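## Task

Move just the orange bin and the yellow bin to the bench edge closest to the arms. Put the hook back in its current spot, lying flat on the bench with its handle sticking out past that same edge. Every other object must finish resting on the same thing it rests on now. Nothing counts as done if it only stays in place because a robot holds it. At the end, release everything and move the arms away.

## Robot and tools

Setup: three identical i2rt Big YAM arms, arm1, arm2 and arm3. Each has six joints, a two-finger gripper and a wrist camera. With joints 1 and 6 at zero and the hand level and pointing forward, the wrist camera rides on top of the hand and looks toward the fingertips. The hand can reach roughly 1.0 m from the joint 1 axis. Two fixed cameras, room_a and room_b, watch the room. A loose object may occasionally get a brief push from outside.

Frame: one shared scene frame, origin on the floor, +z up. The hand point is halfway between the fingertips; the hand's z axis runs along the fingers and the fingers close along its y axis. No line prints where each robot's foot is.

execute_actions: argument actions is a list holding exactly one action, or empty (empty just returns state and images). The action is an object keyed by robot name (arm1, arm2, arm3), one entry per arm you want to command; each entry holds joints, an object of absolute joint targets by name. These are target positions, not offsets. Names, units and ranges: joint1_rad -2.879 to 2.879 (base turn, positive is counter-clockwise seen from above, 0 faces the way the foot faces); joint2_rad 0 to 3.141 (shoulder, 0 has the upper arm pointing back about level, increasing lifts it up and then forward); joint3_rad 0 to 3.019 (elbow, 0 is fully folded, increasing opens it); joint4_rad -1.692 to 1.57 (hand pitch, positive tips the fingers up); joint5_rad -1.57 to 1.57 (hand swings sideways, positive toward the arm's right); joint6_rad -2.094 to 2.094 (hand roll, positive is clockwise viewed from behind the hand); gripper_m 0 to 0.093 metres of fingertip gap. Tolerances counted as reached: 0.045, 0.14, 0.09, 0.055, 0.03, 0.035 rad for joints 1 to 6 and 0.003 m for the gripper. Optional cameras lists which images to return: arm1_cam_wrist, arm2_cam_wrist, arm3_cam_wrist, room_a, room_b or all; omitted or null means all, [] means none. An unknown key, camera name or out-of-range number rejects the whole call and nothing moves. All motions in an action start at once and may finish at different moments; joints move at different speeds, so the hand can sweep a wide arc between postures. Example: {"arm1": {"joints": {"gripper_m": 0.05}}, "arm2": {"joints": {"joint1_rad": 0.3}}}.

wait: seconds, 0 to 10. Commands nothing new and returns the same state and images as an empty action.

zoom_image: camera (one of the five names) and region [x0, y0, x1, y1] in pixels of that camera's latest full image, top-left is (0, 0), at most 504 by 504. Gives a sharper close-up.

finished_scene: scene, the integer number of the scene you are ending. Irreversible; the result says whether the goal was met and gives the next task. Call it only once the goal holds without any robot support.

Reading results: each result gives each robot's state (joint_positions, joint torques, joint_status, on_its_own) and the requested images, in the order named by the pictures line. joint_status tells how each commanded motion ended: off_target (stopped short, may still be pushing), contact_stop or time_out (target dropped, holds where it stopped, though a time_out joint may keep pushing toward a target near its position), not_followed (a self/inter-arm collision check refused the arm's targets; these may be retried with later actions until valid targets are sent; a gripper target in the same action still runs), limit_stop_at_motor_heat (resend the target). on_its_own lists what the call did not command; held at means the target being held, not the current position. Torques are the drives' total output, nonzero even in free air, with per-arm offsets, scale and noise, so they are a rough load hint only. Camera calibration is given as K, distortion and T_world_to_cam; real cameras can differ by up to about 2.3 degrees and 9 mm, and wrist camera poses inherit joint errors.

Cautions: joints you leave out, or whole arms, may still push toward older targets without joint_status showing it; to relieve a push, command the joint to its reported position. A target very near the current position may not move a joint. Arms do not stop on contact and can push hard, which heats motors; a MOTOR HOT line appears from 85 °C, and at 100 °C the arm goes limp and drops (OVER-TEMPERATURE FAULT). Heat builds while holding loads, including while you think, and some carries into the next scene. Avoid arms pressing or striking one another: the clearance check may be late and ignores fingers, gripper housings and wrist cameras, and nothing reports arm-to-arm contact. Arms do not wait for each other. Do not drop, slam or knock anything, and never push items off the work area or onto the floor, which ends the scene. If a call reports a stop, later motion, wait and finish calls in that same reply are skipped. The simulation keeps running while you think, holding the last command, so keep replies brief.

Each tool is called in YAML: its name, and indented under it one key for each argument.

## Session

execute_actions:
  actions: []

Scene clock: 0.00 s.
Joint torques (N m, as the arm reports them, + toward a larger angle): no reading
arm1.joint_positions: joint1_rad=-0.214 joint2_rad=+0.349 joint3_rad=+1.513 joint4_rad=-1.630 joint5_rad=-0.108 joint6_rad=+0.564 gripper_m=+0.094
arm1.joint_status: not commanded
arm1.hand: x=-0.9019 y=+0.0590 z=+1.3405 quat_wxyz=(-0.303, +0.281, -0.801, -0.434) (m; scene frame)
arm2.joint_positions: joint1_rad=+0.446 joint2_rad=+0.396 joint3_rad=+1.548 joint4_rad=-1.143 joint5_rad=-0.077 joint6_rad=+0.010 gripper_m=+0.094
arm2.joint_status: not commanded
arm2.hand: x=-0.0609 y=+0.0735 z=+1.4661 quat_wxyz=(-0.313, +0.625, -0.321, -0.639) (m; scene frame)
arm3.joint_positions: joint1_rad=-0.853 joint2_rad=+0.643 joint3_rad=+1.563 joint4_rad=-1.442 joint5_rad=-0.313 joint6_rad=-0.250 gripper_m=+0.094
arm3.joint_status: not commanded
arm3.hand: x=+1.0355 y=+0.1673 z=+1.3655 quat_wxyz=(-0.455, +0.448, -0.733, -0.233) (m; scene frame)
pictures: arm1_cam_wrist, arm2_cam_wrist, arm3_cam_wrist, room_a, room_b
Images, in order (width x height): arm1_cam_wrist 896x504, arm2_cam_wrist 896x504, arm3_cam_wrist 896x504, room_a 896x504, room_b 896x504.

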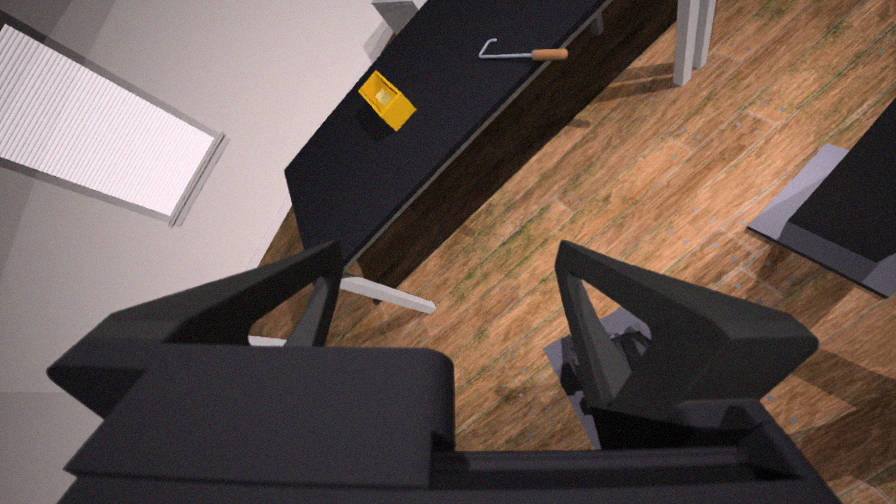

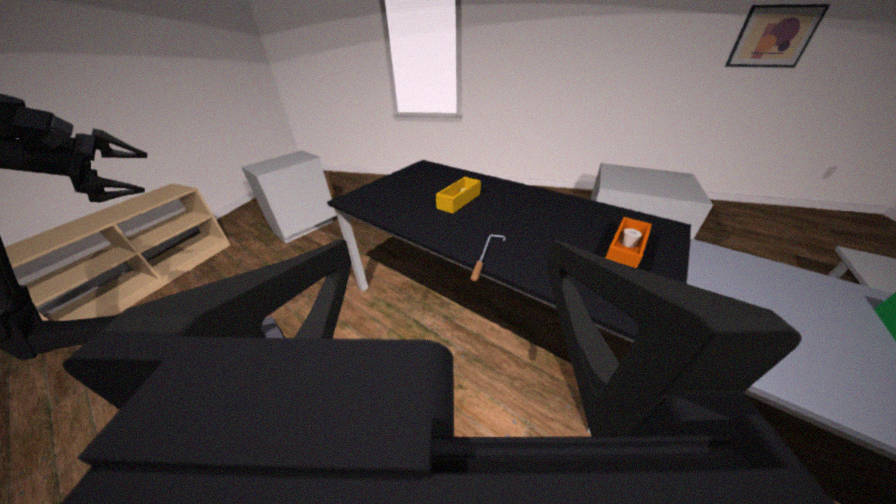

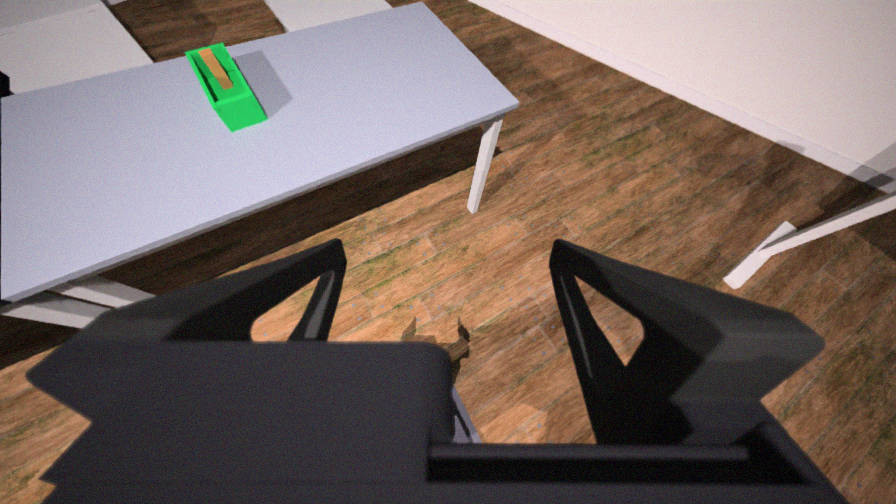

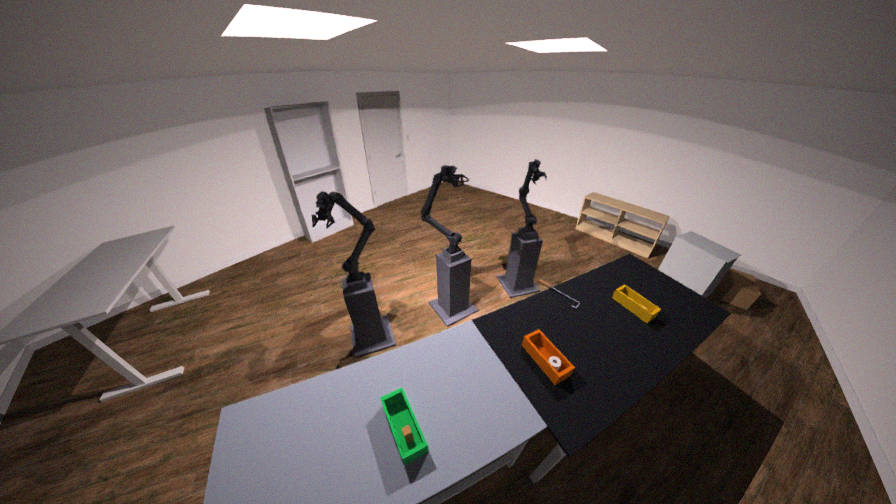

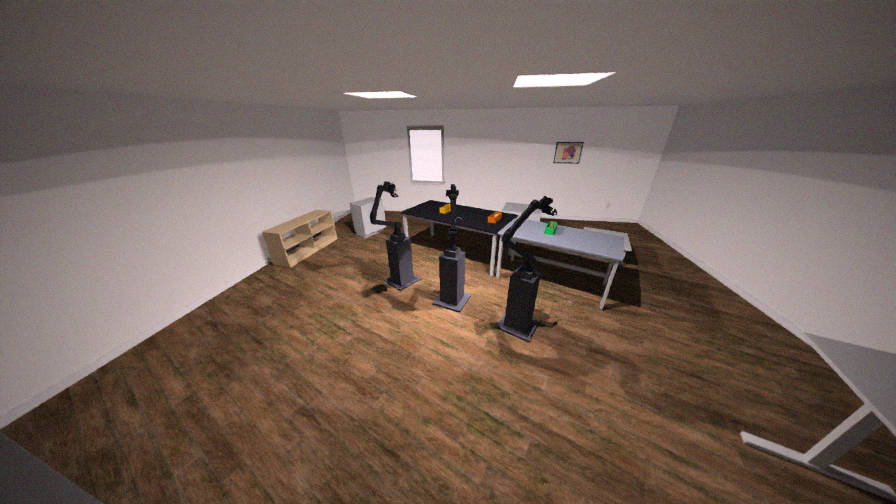

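execute_actions:
  actions:
    - {"arm2":{"joints":{"joint1_rad":0,"joint2_rad":1.57,"joint3_rad":1.57,"joint4_rad":0,"joint5_rad":0,"joint6_rad":0}},"arm1":{"joints":{"joint1_rad":0,"joint2_rad":1.2,"joint3_rad":1.0,"joint4_rad":0.2,"joint5_rad":0,"joint6_rad":0}}}

Scene clock: 21.13 s.
Joint torques (N m, as the arm reports them, + toward a larger angle): arm1=[-0.61 -6.77 13.04  3.27  0.03 -0.1 ] | arm2=[  1.32 -17.3   11.05   3.14   0.02  -0.08] | arm3=[ 0.45  3.27  9.93  1.76 -0.1   0.07]
arm1.joint_positions: joint1_rad=-0.006 joint2_rad=+1.201 joint3_rad=+0.968 joint4_rad=+0.173 joint5_rad=-0.002 joint6_rad=+0.008 gripper_m=+0.094
arm1.joint_status: all done
arm1.hand: x=-0.8033 y=+0.5545 z=+1.1844 quat_wxyz=(-0.526, +0.460, -0.561, -0.443) (m; scene frame)
arm2.joint_positions: joint1_rad=+0.006 joint2_rad=+1.570 joint3_rad=+1.554 joint4_rad=-0.012 joint5_rad=-0.002 joint6_rad=+0.008 gripper_m=+0.094
arm2.joint_status: all done
arm2.hand: x=-0.0879 y=+0.7078 z=+1.2706 quat_wxyz=(-0.456, +0.535, -0.479, -0.527) (m; scene frame)
arm3.joint_positions: joint1_rad=-0.853 joint2_rad=+0.643 joint3_rad=+1.563 joint4_rad=-1.442 joint5_rad=-0.313 joint6_rad=-0.250 gripper_m=+0.094
arm3.joint_status: not commanded
arm3.hand: x=+1.0355 y=+0.1673 z=+1.3655 quat_wxyz=(-0.455, +0.448, -0.733, -0.233) (m; scene frame)
pictures: arm1_cam_wrist, arm2_cam_wrist, arm3_cam_wrist, room_a, room_b
camera_calibration (this result's frames):
arm1_cam_wrist: T_world_to_cam=[[0.984555, -0.174978, -0.00575607, 0.895024], [-0.116435, -0.629885, -0.767912, 1.16608], [0.130742, 0.756722, -0.64053, 0.565618], [0, 0, 0, 1]] pos_world=[-0.819379, 0.463087, 1.26289]
arm2_cam_wrist: T_world_to_cam=[[0.990816, 0.133634, -0.0206431, 0.017805], [0.0648012, -0.603255, -0.794911, 1.45329], [-0.11868, 0.786273, -0.606375, 0.322339], [0, 0, 0, 1]] pos_world=[-0.0735614, 0.620882, 1.35107]
Images, in order (width x height): arm1_cam_wrist 896x504, arm2_cam_wrist 896x504, arm3_cam_wrist 896x504, room_a 896x504, room_b 896x504.

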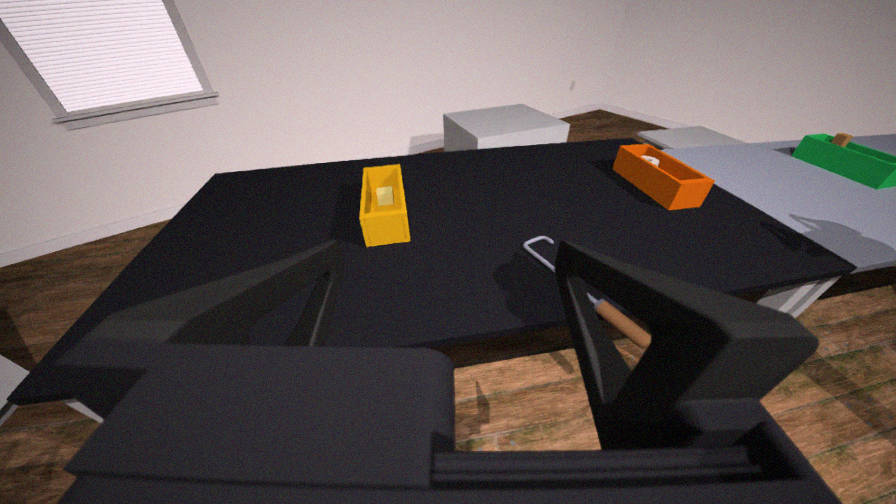

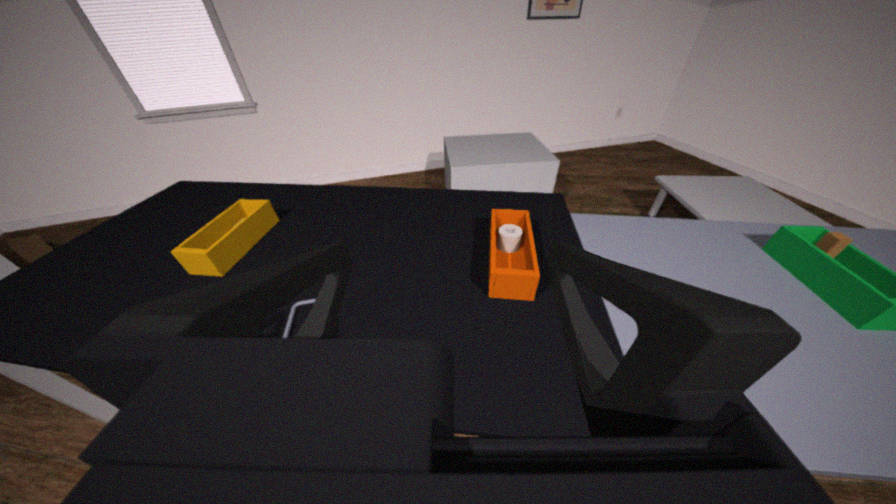

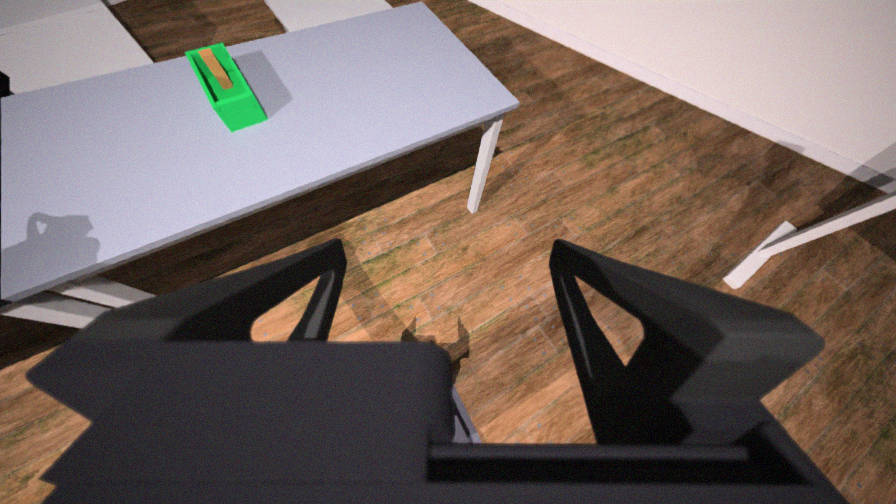

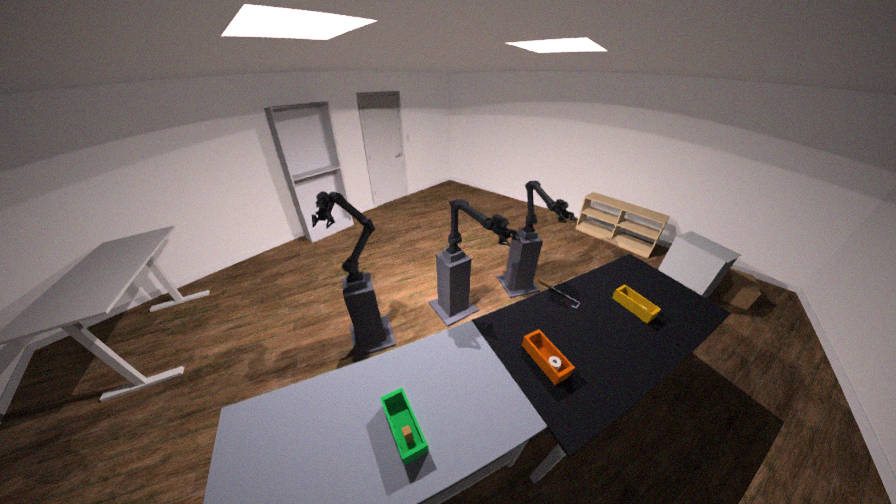

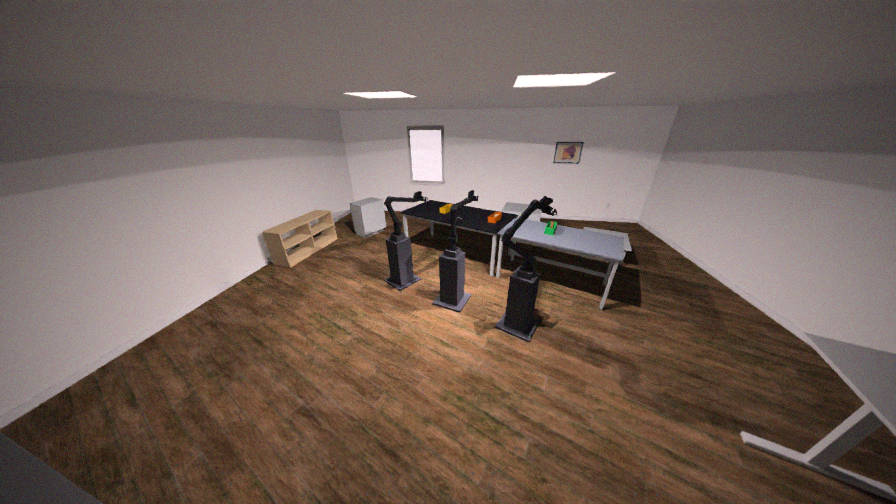

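execute_actions:
  actions:
    - {"arm2":{"joints":{"joint1_rad":0.69,"joint2_rad":1.8,"joint3_rad":1.07,"joint4_rad":0.73,"joint5_rad":0.52,"joint6_rad":0}},"arm1":{"joints":{"joint1_rad":0.5}}}
  cameras: ["arm2_cam_wrist","room_a"]

Scene clock: 42.43 s.
Joint torques (N m, as the arm reports them, + toward a larger angle): arm1=[-1.61 -6.9  13.07  3.25 -0.03 -0.08] | arm2=[  0.8  -15.92   8.56   2.79   0.07  -0.07] | arm3=[ 0.49  3.25  9.91  1.76 -0.11  0.07]
arm1.joint_positions: joint1_rad=+0.503 joint2_rad=+1.201 joint3_rad=+0.968 joint4_rad=+0.173 joint5_rad=-0.001 joint6_rad=+0.007 gripper_m=+0.094
arm1.joint_status: all done
arm1.hand: x=-1.0870 y=+0.5356 z=+1.1852 quat_wxyz=(-0.400, +0.587, -0.426, -0.560) (m; scene frame)
arm2.joint_positions: joint1_rad=+0.699 joint2_rad=+1.782 joint3_rad=+1.056 joint4_rad=+0.722 joint5_rad=+0.518 joint6_rad=+0.006 gripper_m=+0.094
arm2.joint_status: all done
arm2.hand: x=-0.4364 y=+0.5206 z=+1.0104 quat_wxyz=(-0.415, +0.567, -0.424, -0.571) (m; scene frame)
arm3.joint_positions: joint1_rad=-0.853 joint2_rad=+0.643 joint3_rad=+1.563 joint4_rad=-1.442 joint5_rad=-0.313 joint6_rad=-0.250 gripper_m=+0.094
arm3.joint_status: not commanded
arm3.hand: x=+1.0355 y=+0.1673 z=+1.3655 quat_wxyz=(-0.455, +0.448, -0.733, -0.233) (m; scene frame)
pictures: arm2_cam_wrist, room_a
camera_calibration (this result's frames):
arm2_cam_wrist: T_world_to_cam=[[0.952821, 0.303077, -0.0166373, 0.273942], [0.164362, -0.561253, -0.81116, 1.19409], [-0.255181, 0.770155, -0.584588, 0.197226], [0, 0, 0, 1]] pos_world=[-0.406951, 0.435265, 1.08845]
Images, in order (width x height): arm2_cam_wrist 896x504, room_a 896x504.

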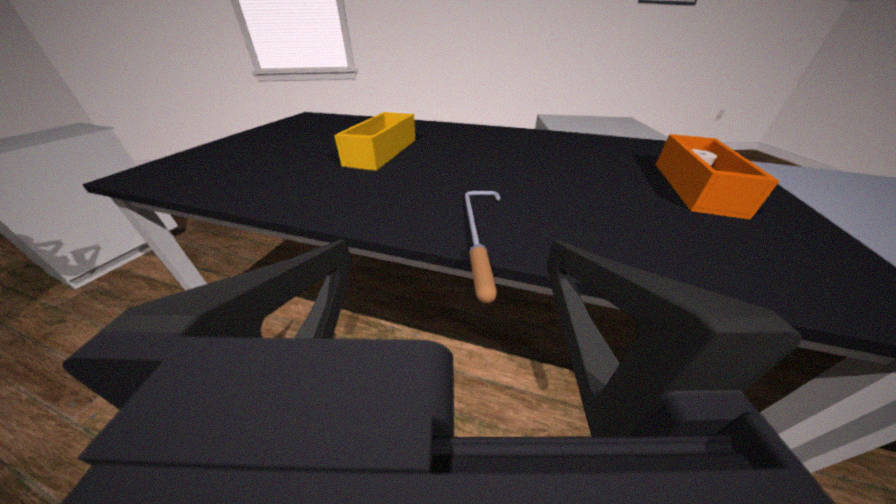

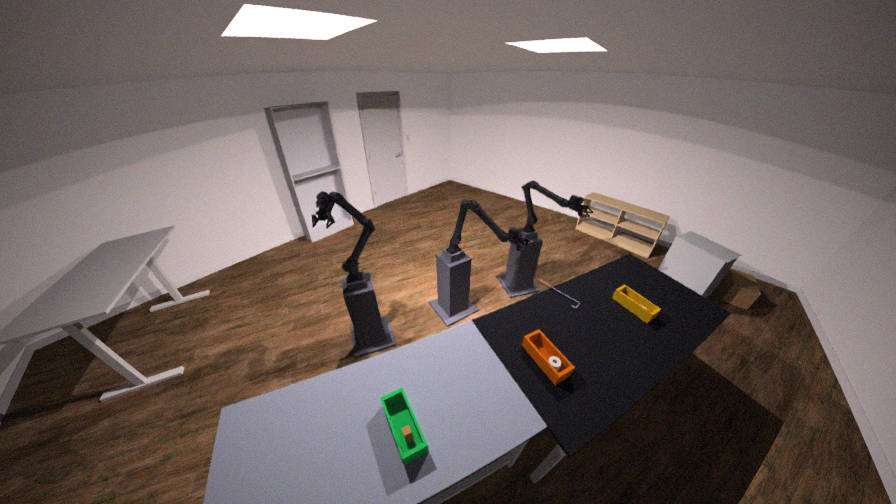

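execute_actions:
  actions:
    - {"arm2":{"joints":{"joint1_rad":0.6,"joint2_rad":2.09,"joint3_rad":1.07,"joint4_rad":1.02,"joint5_rad":0.42}}}
  cameras: ["arm2_cam_wrist","room_b"]

Scene clock: 58.83 s.
Joint torques (N m, as the arm reports them, + toward a larger angle): arm1=[-1.54 -6.77 12.99  3.23 -0.03 -0.08] | arm2=[  2.5  -19.66   6.58   3.04  -0.12  -0.07] | arm3=[ 0.49  3.3   9.93  1.77 -0.1   0.07]
arm1.joint_positions: joint1_rad=+0.503 joint2_rad=+1.201 joint3_rad=+0.968 joint4_rad=+0.173 joint5_rad=-0.001 joint6_rad=+0.007 gripper_m=+0.094
arm1.joint_status: not commanded
arm1.hand: x=-1.0870 y=+0.5356 z=+1.1852 quat_wxyz=(-0.400, +0.587, -0.426, -0.560) (m; scene frame)
arm2.joint_positions: joint1_rad=+0.592 joint2_rad=+2.092 joint3_rad=+1.056 joint4_rad=+1.008 joint5_rad=+0.422 joint6_rad=+0.006 gripper_m=+0.094
arm2.joint_status: all done
arm2.hand: x=-0.4018 y=+0.5680 z=+0.8678 quat_wxyz=(-0.417, +0.573, -0.429, -0.560) (m; scene frame)
arm3.joint_positions: joint1_rad=-0.853 joint2_rad=+0.643 joint3_rad=+1.563 joint4_rad=-1.442 joint5_rad=-0.313 joint6_rad=-0.250 gripper_m=+0.094
arm3.joint_status: not commanded
arm3.hand: x=+1.0355 y=+0.1673 z=+1.3655 quat_wxyz=(-0.455, +0.448, -0.733, -0.233) (m; scene frame)
pictures: arm2_cam_wrist, room_b
camera_calibration (this result's frames):
arm2_cam_wrist: T_world_to_cam=[[0.956469, 0.291743, -0.00727967, 0.22401], [0.170246, -0.57806, -0.798037, 1.09992], [-0.237029, 0.762058, -0.602565, 0.113655], [0, 0, 0, 1]] pos_world=[-0.374577, 0.483856, 0.947894]
Images, in order (width x height): arm2_cam_wrist 896x504, room_b 896x504.

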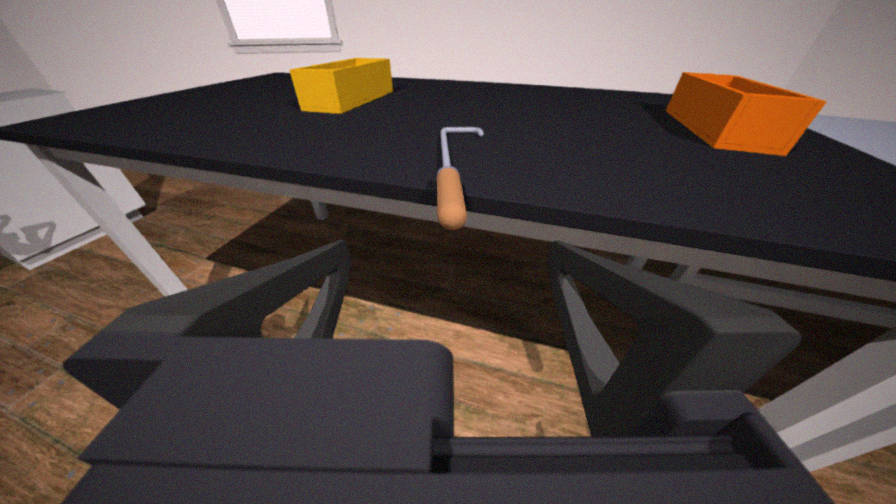

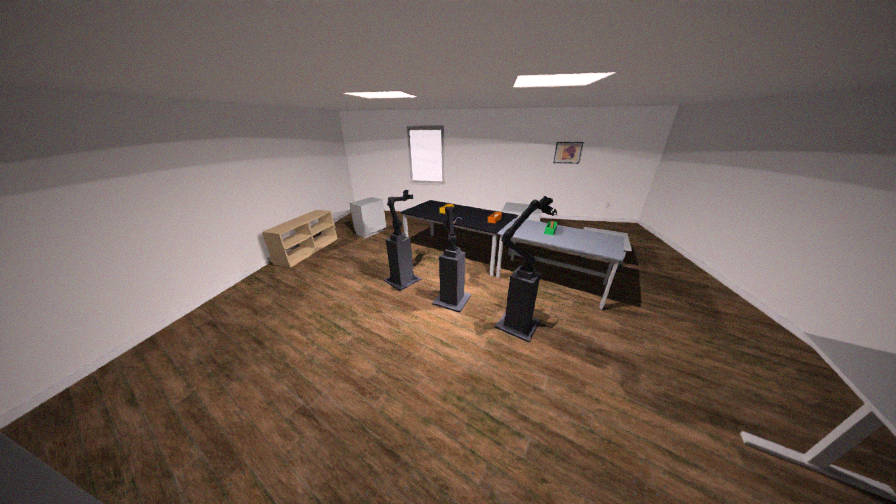

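execute_actions:
  actions:
    - {"arm2":{"joints":{"joint1_rad":0.51,"joint2_rad":2.41,"joint3_rad":1.49,"joint4_rad":0.94,"joint5_rad":0.34}}}
  cameras: ["arm2_cam_wrist","room_b"]

Scene clock: 71.23 s.
Joint torques (N m, as the arm reports them, + toward a larger angle): arm1=[-1.66 -6.82 13.02  3.25 -0.04 -0.08] | arm2=[  2.48 -24.12   8.46   2.42  -0.13  -0.05] | arm3=[ 0.55  3.27  9.93  1.76 -0.11  0.07]
arm1.joint_positions: joint1_rad=+0.503 joint2_rad=+1.201 joint3_rad=+0.968 joint4_rad=+0.173 joint5_rad=-0.001 joint6_rad=+0.007 gripper_m=+0.094
arm1.joint_status: not commanded
arm1.hand: x=-1.0870 y=+0.5356 z=+1.1852 quat_wxyz=(-0.400, +0.587, -0.426, -0.560) (m; scene frame)
arm2.joint_positions: joint1_rad=+0.503 joint2_rad=+2.410 joint3_rad=+1.459 joint4_rad=+0.942 joint5_rad=+0.342 joint6_rad=+0.006 gripper_m=+0.094
arm2.joint_status: all done
arm2.hand: x=-0.4256 y=+0.6847 z=+0.7977 quat_wxyz=(-0.420, +0.565, -0.430, -0.565) (m; scene frame)
arm3.joint_positions: joint1_rad=-0.853 joint2_rad=+0.643 joint3_rad=+1.563 joint4_rad=-1.442 joint5_rad=-0.313 joint6_rad=-0.250 gripper_m=+0.094
arm3.joint_status: not commanded
arm3.hand: x=+1.0355 y=+0.1673 z=+1.3655 quat_wxyz=(-0.455, +0.448, -0.733, -0.233) (m; scene frame)
pictures: arm2_cam_wrist, room_b
camera_calibration (this result's frames):
arm2_cam_wrist: T_world_to_cam=[[0.958892, 0.283349, -0.0154918, 0.225561], [0.154941, -0.568515, -0.807951, 1.11027], [-0.237739, 0.772337, -0.589046, -0.0412792], [0, 0, 0, 1]] pos_world=[-0.398128, 0.599171, 0.876218]
Images, in order (width x height): arm2_cam_wrist 896x504, room_b 896x504.

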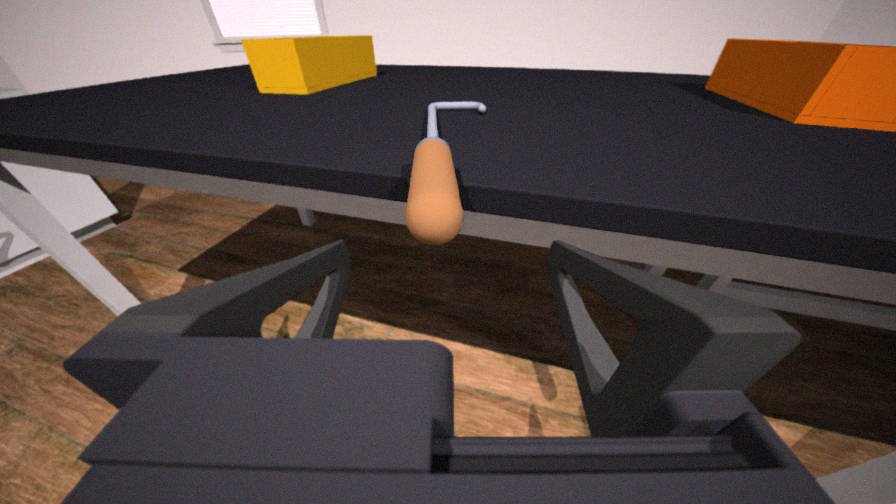

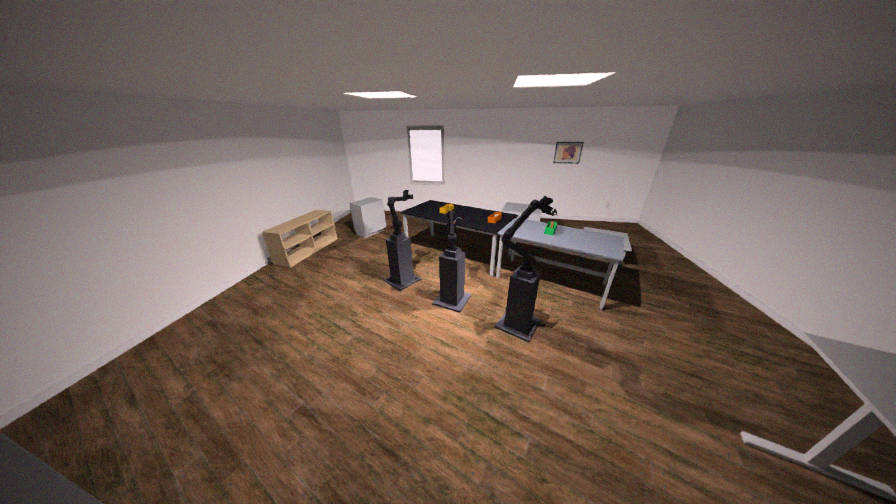

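execute_actions:
  actions:
    - {"arm2":{"joints":{"joint1_rad":0.50,"joint2_rad":2.45,"joint3_rad":1.635,"joint4_rad":0.85,"joint5_rad":0.34}}}
  cameras: ["arm2_cam_wrist"]

Scene clock: 78.77 s.
Joint torques (N m, as the arm reports them, + toward a larger angle): arm1=[-1.54 -6.58 13.08  3.25 -0.02 -0.06] | arm2=[  1.39 -23.71   8.99   2.11  -0.14  -0.08] | arm3=[ 0.53  3.26  9.92  1.76 -0.11  0.07]
arm1.joint_positions: joint1_rad=+0.503 joint2_rad=+1.201 joint3_rad=+0.968 joint4_rad=+0.173 joint5_rad=-0.001 joint6_rad=+0.007 gripper_m=+0.094
arm1.joint_status: not commanded
arm1.hand: x=-1.0870 y=+0.5356 z=+1.1852 quat_wxyz=(-0.400, +0.587, -0.426, -0.560) (m; scene frame)
arm2.joint_positions: joint1_rad=+0.503 joint2_rad=+2.430 joint3_rad=+1.608 joint4_rad=+0.857 joint5_rad=+0.342 joint6_rad=+0.006 gripper_m=+0.094
arm2.joint_status: all done
arm2.hand: x=-0.4498 y=+0.7189 z=+0.8326 quat_wxyz=(-0.425, +0.550, -0.426, -0.580) (m; scene frame)
arm3.joint_positions: joint1_rad=-0.853 joint2_rad=+0.643 joint3_rad=+1.563 joint4_rad=-1.442 joint5_rad=-0.313 joint6_rad=-0.250 gripper_m=+0.094
arm3.joint_status: not commanded
arm3.hand: x=+1.0355 y=+0.1673 z=+1.3655 quat_wxyz=(-0.455, +0.448, -0.733, -0.233) (m; scene frame)
pictures: arm2_cam_wrist
camera_calibration (this result's frames):
arm2_cam_wrist: T_world_to_cam=[[0.958413, 0.283815, -0.0298848, 0.251031], [0.13379, -0.539337, -0.831394, 1.15074], [-0.25208, 0.792821, -0.554879, -0.102507], [0, 0, 0, 1]] pos_world=[-0.420389, 0.630662, 0.907345]
Images, in order (width x height): arm2_cam_wrist 896x504.

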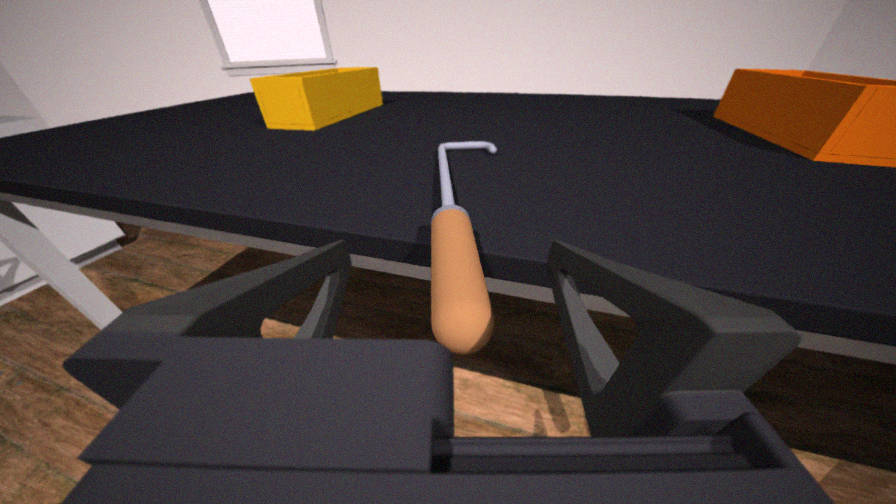

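execute_actions:
  actions:
    - {"arm2":{"joints":{"joint1_rad":0.485,"joint2_rad":2.52,"joint3_rad":1.70,"joint4_rad":0.82}}}
  cameras: ["arm2_cam_wrist"]

Scene clock: 83.17 s.
Joint torques (N m, as the arm reports them, + toward a larger angle): arm1=[-1.54 -6.56 13.03  3.31 -0.03 -0.07] | arm2=[  0.73 -24.07   9.43   2.17  -0.14  -0.07] | arm3=[ 0.46  3.21  9.93  1.77 -0.1   0.08]
arm1.joint_positions: joint1_rad=+0.503 joint2_rad=+1.201 joint3_rad=+0.968 joint4_rad=+0.173 joint5_rad=-0.001 joint6_rad=+0.007 gripper_m=+0.094
arm1.joint_status: not commanded
arm1.hand: x=-1.0870 y=+0.5356 z=+1.1852 quat_wxyz=(-0.400, +0.587, -0.426, -0.560) (m; scene frame)
arm2.joint_positions: joint1_rad=+0.494 joint2_rad=+2.499 joint3_rad=+1.665 joint4_rad=+0.826 joint5_rad=+0.342 joint6_rad=+0.006 gripper_m=+0.094
arm2.joint_status: all done
arm2.hand: x=-0.4493 y=+0.7306 z=+0.7963 quat_wxyz=(-0.423, +0.562, -0.433, -0.564) (m; scene frame)
arm3.joint_positions: joint1_rad=-0.853 joint2_rad=+0.643 joint3_rad=+1.563 joint4_rad=-1.442 joint5_rad=-0.313 joint6_rad=-0.250 gripper_m=+0.094
arm3.joint_status: not commanded
arm3.hand: x=+1.0355 y=+0.1673 z=+1.3655 quat_wxyz=(-0.455, +0.448, -0.733, -0.233) (m; scene frame)
pictures: arm2_cam_wrist
camera_calibration (this result's frames):
arm2_cam_wrist: T_world_to_cam=[[0.961331, 0.274932, -0.0159988, 0.24288], [0.149243, -0.568907, -0.808747, 1.13733], [-0.231452, 0.775085, -0.58794, -0.0832438], [0, 0, 0, 1]] pos_world=[-0.422494, 0.644783, 0.874759]
Images, in order (width x height): arm2_cam_wrist 896x504.

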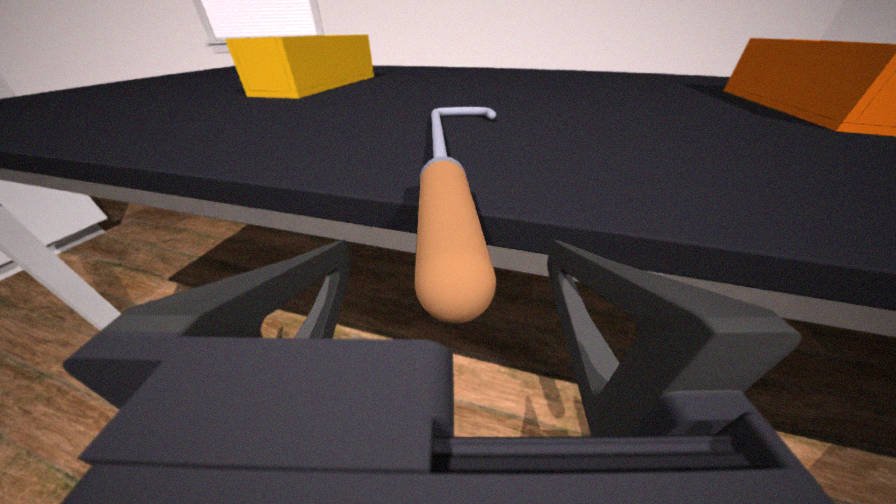

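Slightly up and forward via elbow.

execute_actions:
  actions:
    - {"arm2":{"joints":{"joint3_rad":1.75,"joint4_rad":0.775}}}
  cameras: ["arm2_cam_wrist"]

execute_actions:
  actions:
    - {"arm2":{"joints":{"gripper_m":0.0}}}
  cameras: ["arm2_cam_wrist"]

Scene clock: 98.17 s.
Joint torques (N m, as the arm reports them, + toward a larger angle): arm1=[-1.69 -6.85 13.02  3.29 -0.03 -0.07] | arm2=[  0.94 -24.5    9.76   2.09  -0.14  -0.06] | arm3=[ 0.53  3.3   9.92  1.76 -0.1   0.07]
arm1.joint_positions: joint1_rad=+0.503 joint2_rad=+1.201 joint3_rad=+0.968 joint4_rad=+0.173 joint5_rad=-0.001 joint6_rad=+0.007 gripper_m=+0.094
arm1.joint_status: not commanded
arm1.hand: x=-1.0870 y=+0.5356 z=+1.1852 quat_wxyz=(-0.400, +0.587, -0.426, -0.560) (m; scene frame)
arm2.joint_positions: joint1_rad=+0.494 joint2_rad=+2.499 joint3_rad=+1.716 joint4_rad=+0.783 joint5_rad=+0.342 joint6_rad=+0.006 gripper_m=+0.094
arm2.joint_status: all done
arm2.hand: x=-0.4572 y=+0.7420 z=+0.8109 quat_wxyz=(-0.424, +0.560, -0.432, -0.566) (m; scene frame)
arm3.joint_positions: joint1_rad=-0.853 joint2_rad=+0.643 joint3_rad=+1.563 joint4_rad=-1.442 joint5_rad=-0.313 joint6_rad=-0.250 gripper_m=+0.094
arm3.joint_status: not commanded
arm3.hand: x=+1.0355 y=+0.1673 z=+1.3655 quat_wxyz=(-0.455, +0.448, -0.733, -0.233) (m; scene frame)
pictures: arm2_cam_wrist
camera_calibration (this result's frames):
arm2_cam_wrist: T_world_to_cam=[[0.961282, 0.274971, -0.018128, 0.249217], [0.146188, -0.564617, -0.812304, 1.15511], [-0.233595, 0.778202, -0.582953, -0.0926188], [0, 0, 0, 1]] pos_world=[-0.430066, 0.655745, 0.888829]
Images, in order (width x height): arm2_cam_wrist 896x504.

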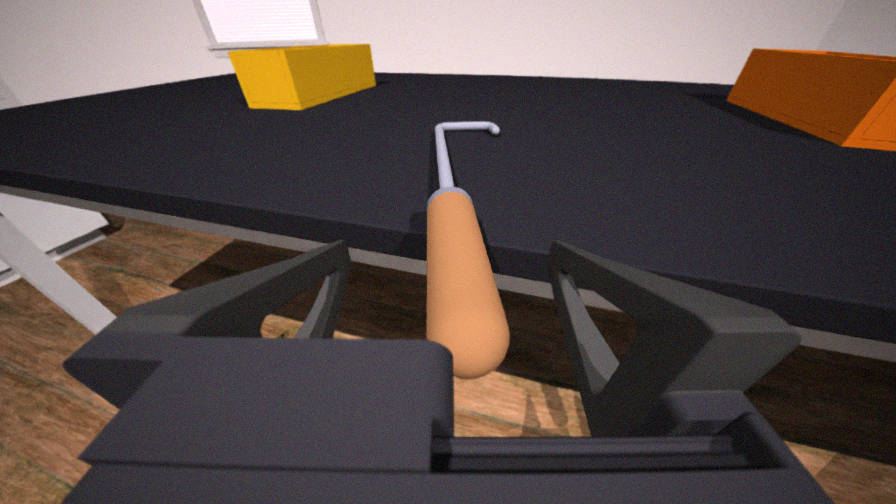

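Scene clock: 98.90 s.
Joint torques (N m, as the arm reports them, + toward a larger angle): arm1=[-1.61 -6.86 13.    3.26 -0.03 -0.08] | arm2=[  0.99 -24.69   9.72   2.12   0.03  -0.05] | arm3=[ 0.52  3.24  9.93  1.76 -0.11  0.07]
arm1.joint_positions: joint1_rad=+0.503 joint2_rad=+1.201 joint3_rad=+0.968 joint4_rad=+0.173 joint5_rad=-0.001 joint6_rad=+0.007 gripper_m=+0.094
arm1.joint_status: not commanded
arm1.hand: x=-1.0870 y=+0.5356 z=+1.1852 quat_wxyz=(-0.400, +0.587, -0.426, -0.560) (m; scene frame)
arm2.joint_positions: joint1_rad=+0.494 joint2_rad=+2.499 joint3_rad=+1.716 joint4_rad=+0.781 joint5_rad=+0.338 joint6_rad=+0.004 gripper_m=+0.029
arm2.joint_status: gripper_m off_target (ended at +0.029, target +0.000)
arm2.hand: x=-0.4575 y=+0.7420 z=+0.8106 quat_wxyz=(-0.423, +0.562, -0.431, -0.566) (m; scene frame)
arm3.joint_positions: joint1_rad=-0.853 joint2_rad=+0.643 joint3_rad=+1.563 joint4_rad=-1.442 joint5_rad=-0.313 joint6_rad=-0.250 gripper_m=+0.094
arm3.joint_status: not commanded
arm3.hand: x=+1.0355 y=+0.1673 z=+1.3655 quat_wxyz=(-0.455, +0.448, -0.733, -0.233) (m; scene frame)
pictures: arm2_cam_wrist
camera_calibration (this result's frames):
arm2_cam_wrist: T_world_to_cam=[[0.960368, 0.27827, -0.0161083, 0.245044], [0.150031, -0.564764, -0.8115, 1.15609], [-0.234913, 0.776922, -0.584131, -0.091603], [0, 0, 0, 1]] pos_world=[-0.430301, 0.655898, 0.888605]
Images, in order (width x height): arm2_cam_wrist 896x504.

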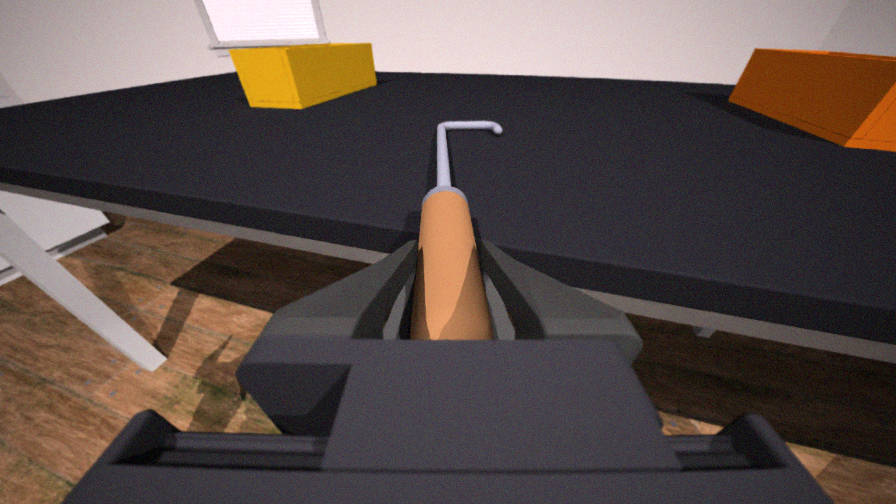

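execute_actions:
  actions:
    - {"arm2":{"joints":{"joint2_rad":2.3,"joint4_rad":0.56}}}
  cameras: []

execute_actions:
  actions:
    - {"arm2":{"joints":{"joint1_rad":-0.13,"joint2_rad":2.13,"joint3_rad":1.38,"joint4_rad":0.78,"joint5_rad":0,"joint6_rad":1.57}}}
  cameras: ["arm2_cam_wrist","room_a","arm3_cam_wrist"]

Scene clock: 116.60 s.
Joint torques (N m, as the arm reports them, + toward a larger angle): arm1=[-1.5  -6.62 13.06  3.26 -0.02 -0.08] | arm2=[  0.94 -25.85  10.89   2.95   0.05  -0.05] | arm3=[ 0.43  3.29  9.94  1.74 -0.11  0.07]
arm1.joint_positions: joint1_rad=+0.503 joint2_rad=+1.201 joint3_rad=+0.968 joint4_rad=+0.173 joint5_rad=-0.001 joint6_rad=+0.007 gripper_m=+0.094
arm1.joint_status: not commanded
arm1.hand: x=-1.0870 y=+0.5356 z=+1.1852 quat_wxyz=(-0.400, +0.587, -0.426, -0.560) (m; scene frame)
arm2.joint_positions: joint1_rad=+0.494 joint2_rad=+2.302 joint3_rad=+1.716 joint4_rad=+0.550 joint5_rad=+0.338 joint6_rad=+0.004 gripper_m=+0.028
arm2.joint_status: all done
arm2.hand: x=-0.4603 y=+0.7480 z=+0.9253 quat_wxyz=(-0.419, +0.573, -0.434, -0.555) (m; scene frame)
arm3.joint_positions: joint1_rad=-0.853 joint2_rad=+0.643 joint3_rad=+1.563 joint4_rad=-1.442 joint5_rad=-0.313 joint6_rad=-0.250 gripper_m=+0.094
arm3.joint_status: not commanded
arm3.hand: x=+1.0355 y=+0.1673 z=+1.3655 quat_wxyz=(-0.455, +0.448, -0.733, -0.233) (m; scene frame)
pictures: none
No camera images: the call's "cameras" was empty. Leave "cameras" out to get every camera's image.

Scene clock: 118.80 s.
Joint torques (N m, as the arm reports them, + toward a larger angle): arm1=[-1.51 -6.85 13.05  3.3  -0.03 -0.07] | arm2=[  1.62 -23.68   8.59   3.76  -0.08   0.22] | arm3=[ 0.47  3.26  9.9   1.79 -0.11  0.07]
arm1.joint_positions: joint1_rad=+0.503 joint2_rad=+1.201 joint3_rad=+0.968 joint4_rad=+0.173 joint5_rad=-0.001 joint6_rad=+0.007 gripper_m=+0.094
arm1.joint_status: not commanded
arm1.hand: x=-1.0870 y=+0.5356 z=+1.1852 quat_wxyz=(-0.400, +0.587, -0.426, -0.560) (m; scene frame)
arm2.joint_positions: joint1_rad=-0.126 joint2_rad=+2.143 joint3_rad=+1.362 joint4_rad=+0.753 joint5_rad=+0.001 joint6_rad=+1.539 gripper_m=+0.028
arm2.joint_status: all done
arm2.hand: x=+0.0049 y=+0.7963 z=+0.9101 quat_wxyz=(-0.011, +0.005, -0.718, -0.696) (m; scene frame)
arm3.joint_positions: joint1_rad=-0.853 joint2_rad=+0.643 joint3_rad=+1.563 joint4_rad=-1.442 joint5_rad=-0.313 joint6_rad=-0.250 gripper_m=+0.094
arm3.joint_status: not commanded
arm3.hand: x=+1.0355 y=+0.1673 z=+1.3655 quat_wxyz=(-0.455, +0.448, -0.733, -0.233) (m; scene frame)
pictures: arm2_cam_wrist, arm3_cam_wrist, room_a
camera_calibration (this result's frames):
arm2_cam_wrist: T_world_to_cam=[[0.0192002, -0.022518, -0.999562, 0.926635], [-0.817228, -0.576308, -0.00271481, 0.475981], [-0.575994, 0.816922, -0.0294675, -0.502088], [0, 0, 0, 1]] pos_world=[0.0819941, 0.705344, 0.912726]
Images, in order (width x height): arm2_cam_wrist 896x504, arm3_cam_wrist 896x504, room_a 896x504.

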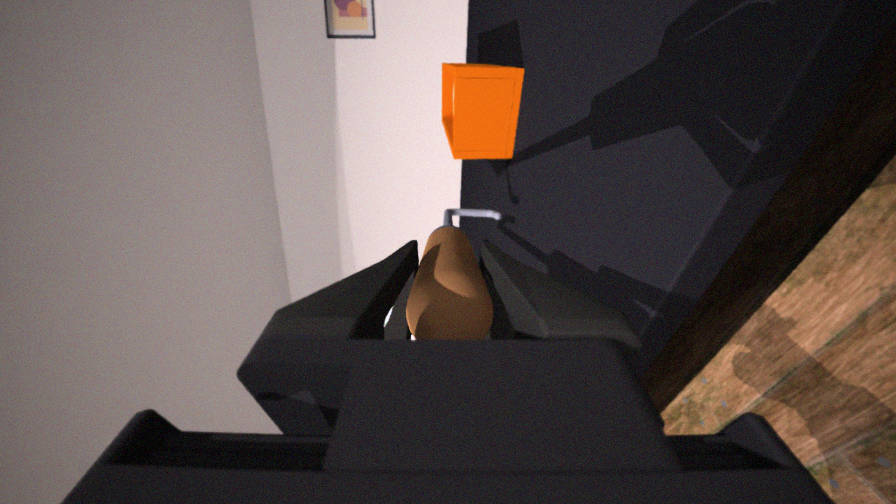

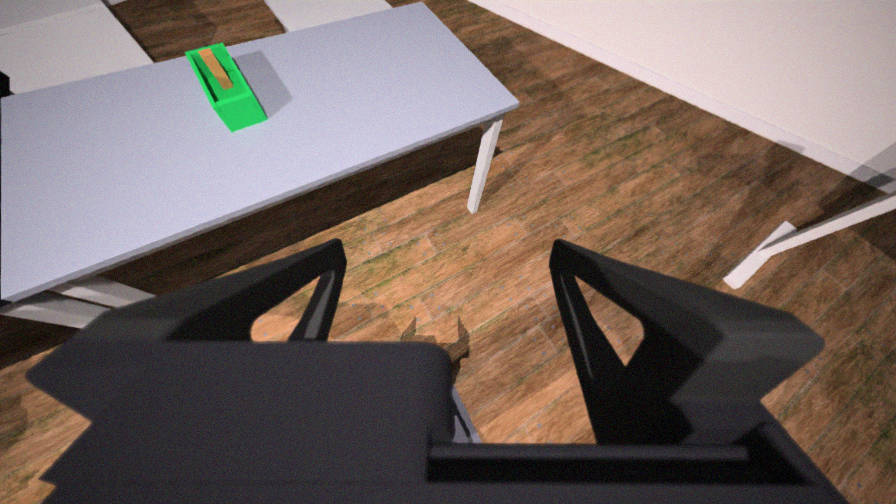

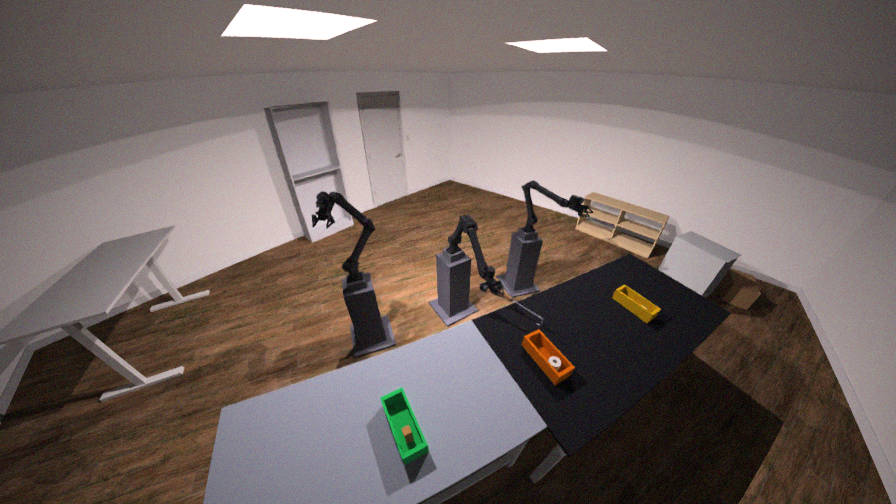

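execute_actions:
  actions:
    - {"arm2":{"joints":{"joint1_rad":-0.06,"joint2_rad":2.15,"joint3_rad":1.70,"joint4_rad":0.51,"joint5_rad":0.46,"joint6_rad":1.6}}}
  cameras: ["arm2_cam_wrist","room_a","arm1_cam_wrist"]

Scene clock: 129.87 s.
Joint torques (N m, as the arm reports them, + toward a larger angle): arm1=[-1.49 -6.71 13.04  3.29 -0.03 -0.07] | arm2=[  1.03 -26.69  13.25   3.51   0.06   0.13] | arm3=[ 0.5   3.26  9.93  1.77 -0.11  0.07]
arm1.joint_positions: joint1_rad=+0.503 joint2_rad=+1.201 joint3_rad=+0.968 joint4_rad=+0.173 joint5_rad=-0.001 joint6_rad=+0.007 gripper_m=+0.094
arm1.joint_status: not commanded
arm1.hand: x=-1.0870 y=+0.5356 z=+1.1852 quat_wxyz=(-0.400, +0.587, -0.426, -0.560) (m; scene frame)
arm2.joint_positions: joint1_rad=-0.051 joint2_rad=+2.175 joint3_rad=+1.633 joint4_rad=+0.486 joint5_rad=+0.459 joint6_rad=+1.578 gripper_m=+0.028
arm2.joint_status: all done
arm2.hand: x=+0.0177 y=+0.8466 z=+0.9677 quat_wxyz=(-0.137, -0.137, -0.713, -0.674) (m; scene frame)
arm3.joint_positions: joint1_rad=-0.853 joint2_rad=+0.643 joint3_rad=+1.563 joint4_rad=-1.442 joint5_rad=-0.313 joint6_rad=-0.250 gripper_m=+0.094
arm3.joint_status: not commanded
arm3.hand: x=+1.0355 y=+0.1673 z=+1.3655 quat_wxyz=(-0.455, +0.448, -0.733, -0.233) (m; scene frame)
pictures: arm1_cam_wrist, arm2_cam_wrist, room_a
camera_calibration (this result's frames):
arm1_cam_wrist: T_world_to_cam=[[0.945671, 0.325123, -0.000439103, 0.854578], [0.207591, -0.604848, -0.768807, 1.46158], [-0.250223, 0.726948, -0.63948, 0.218184], [0, 0, 0, 1]] pos_world=[-1.05697, 0.447585, 1.26357]
arm2_cam_wrist: T_world_to_cam=[[-0.0117123, -0.0462068, -0.998863, 1.00497], [-0.973242, -0.228729, 0.0219927, 0.200237], [-0.229485, 0.972393, -0.0422915, -0.65942], [0, 0, 0, 1]] pos_world=[0.0553227, 0.733453, 0.971538]
Images, in order (width x height): arm1_cam_wrist 896x504, arm2_cam_wrist 896x504, room_a 896x504.

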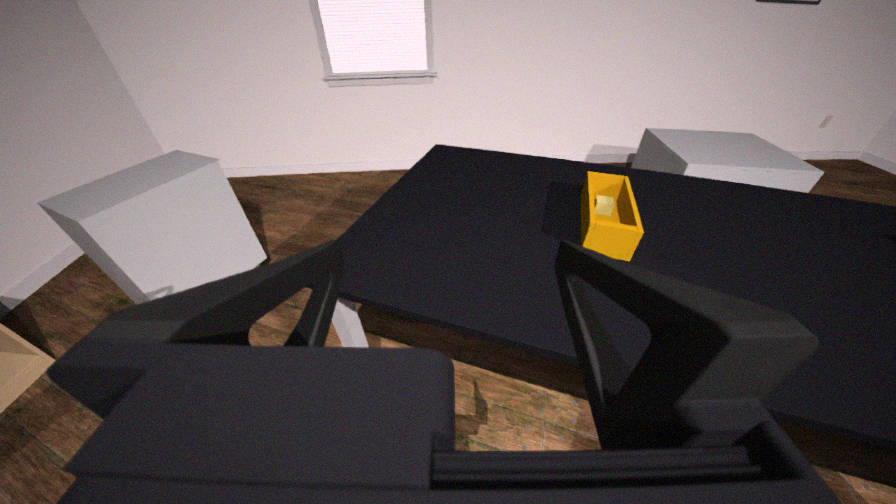

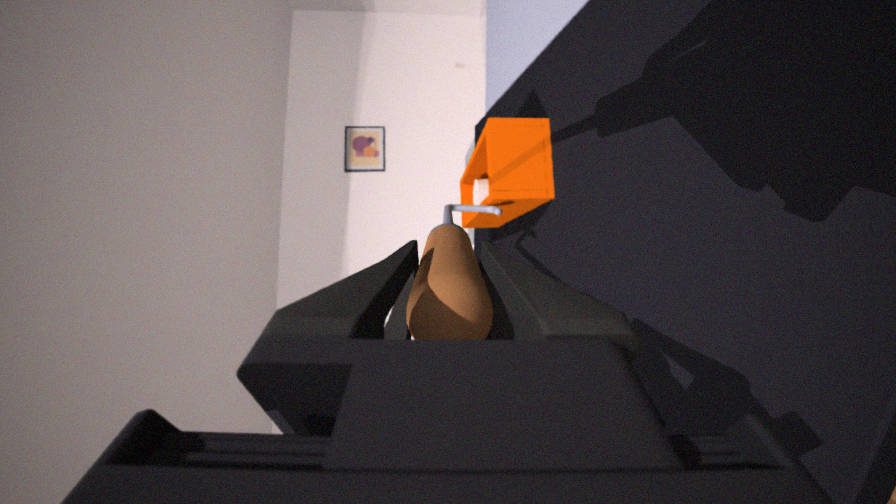

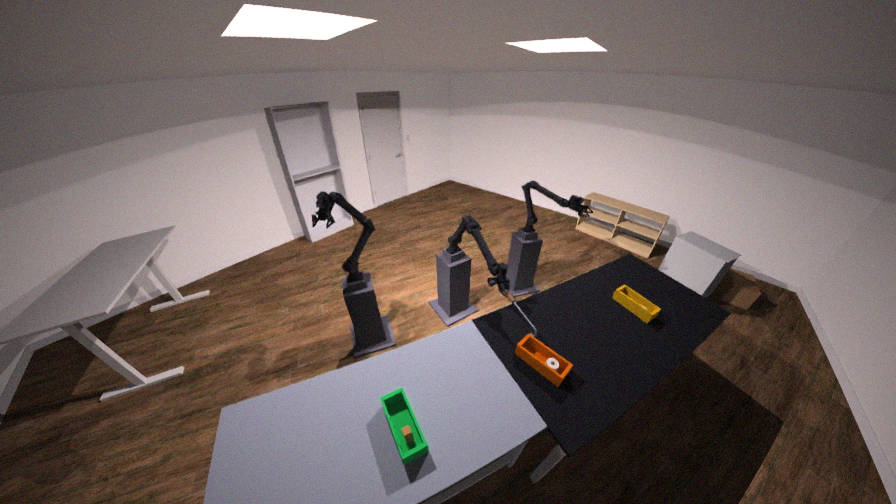

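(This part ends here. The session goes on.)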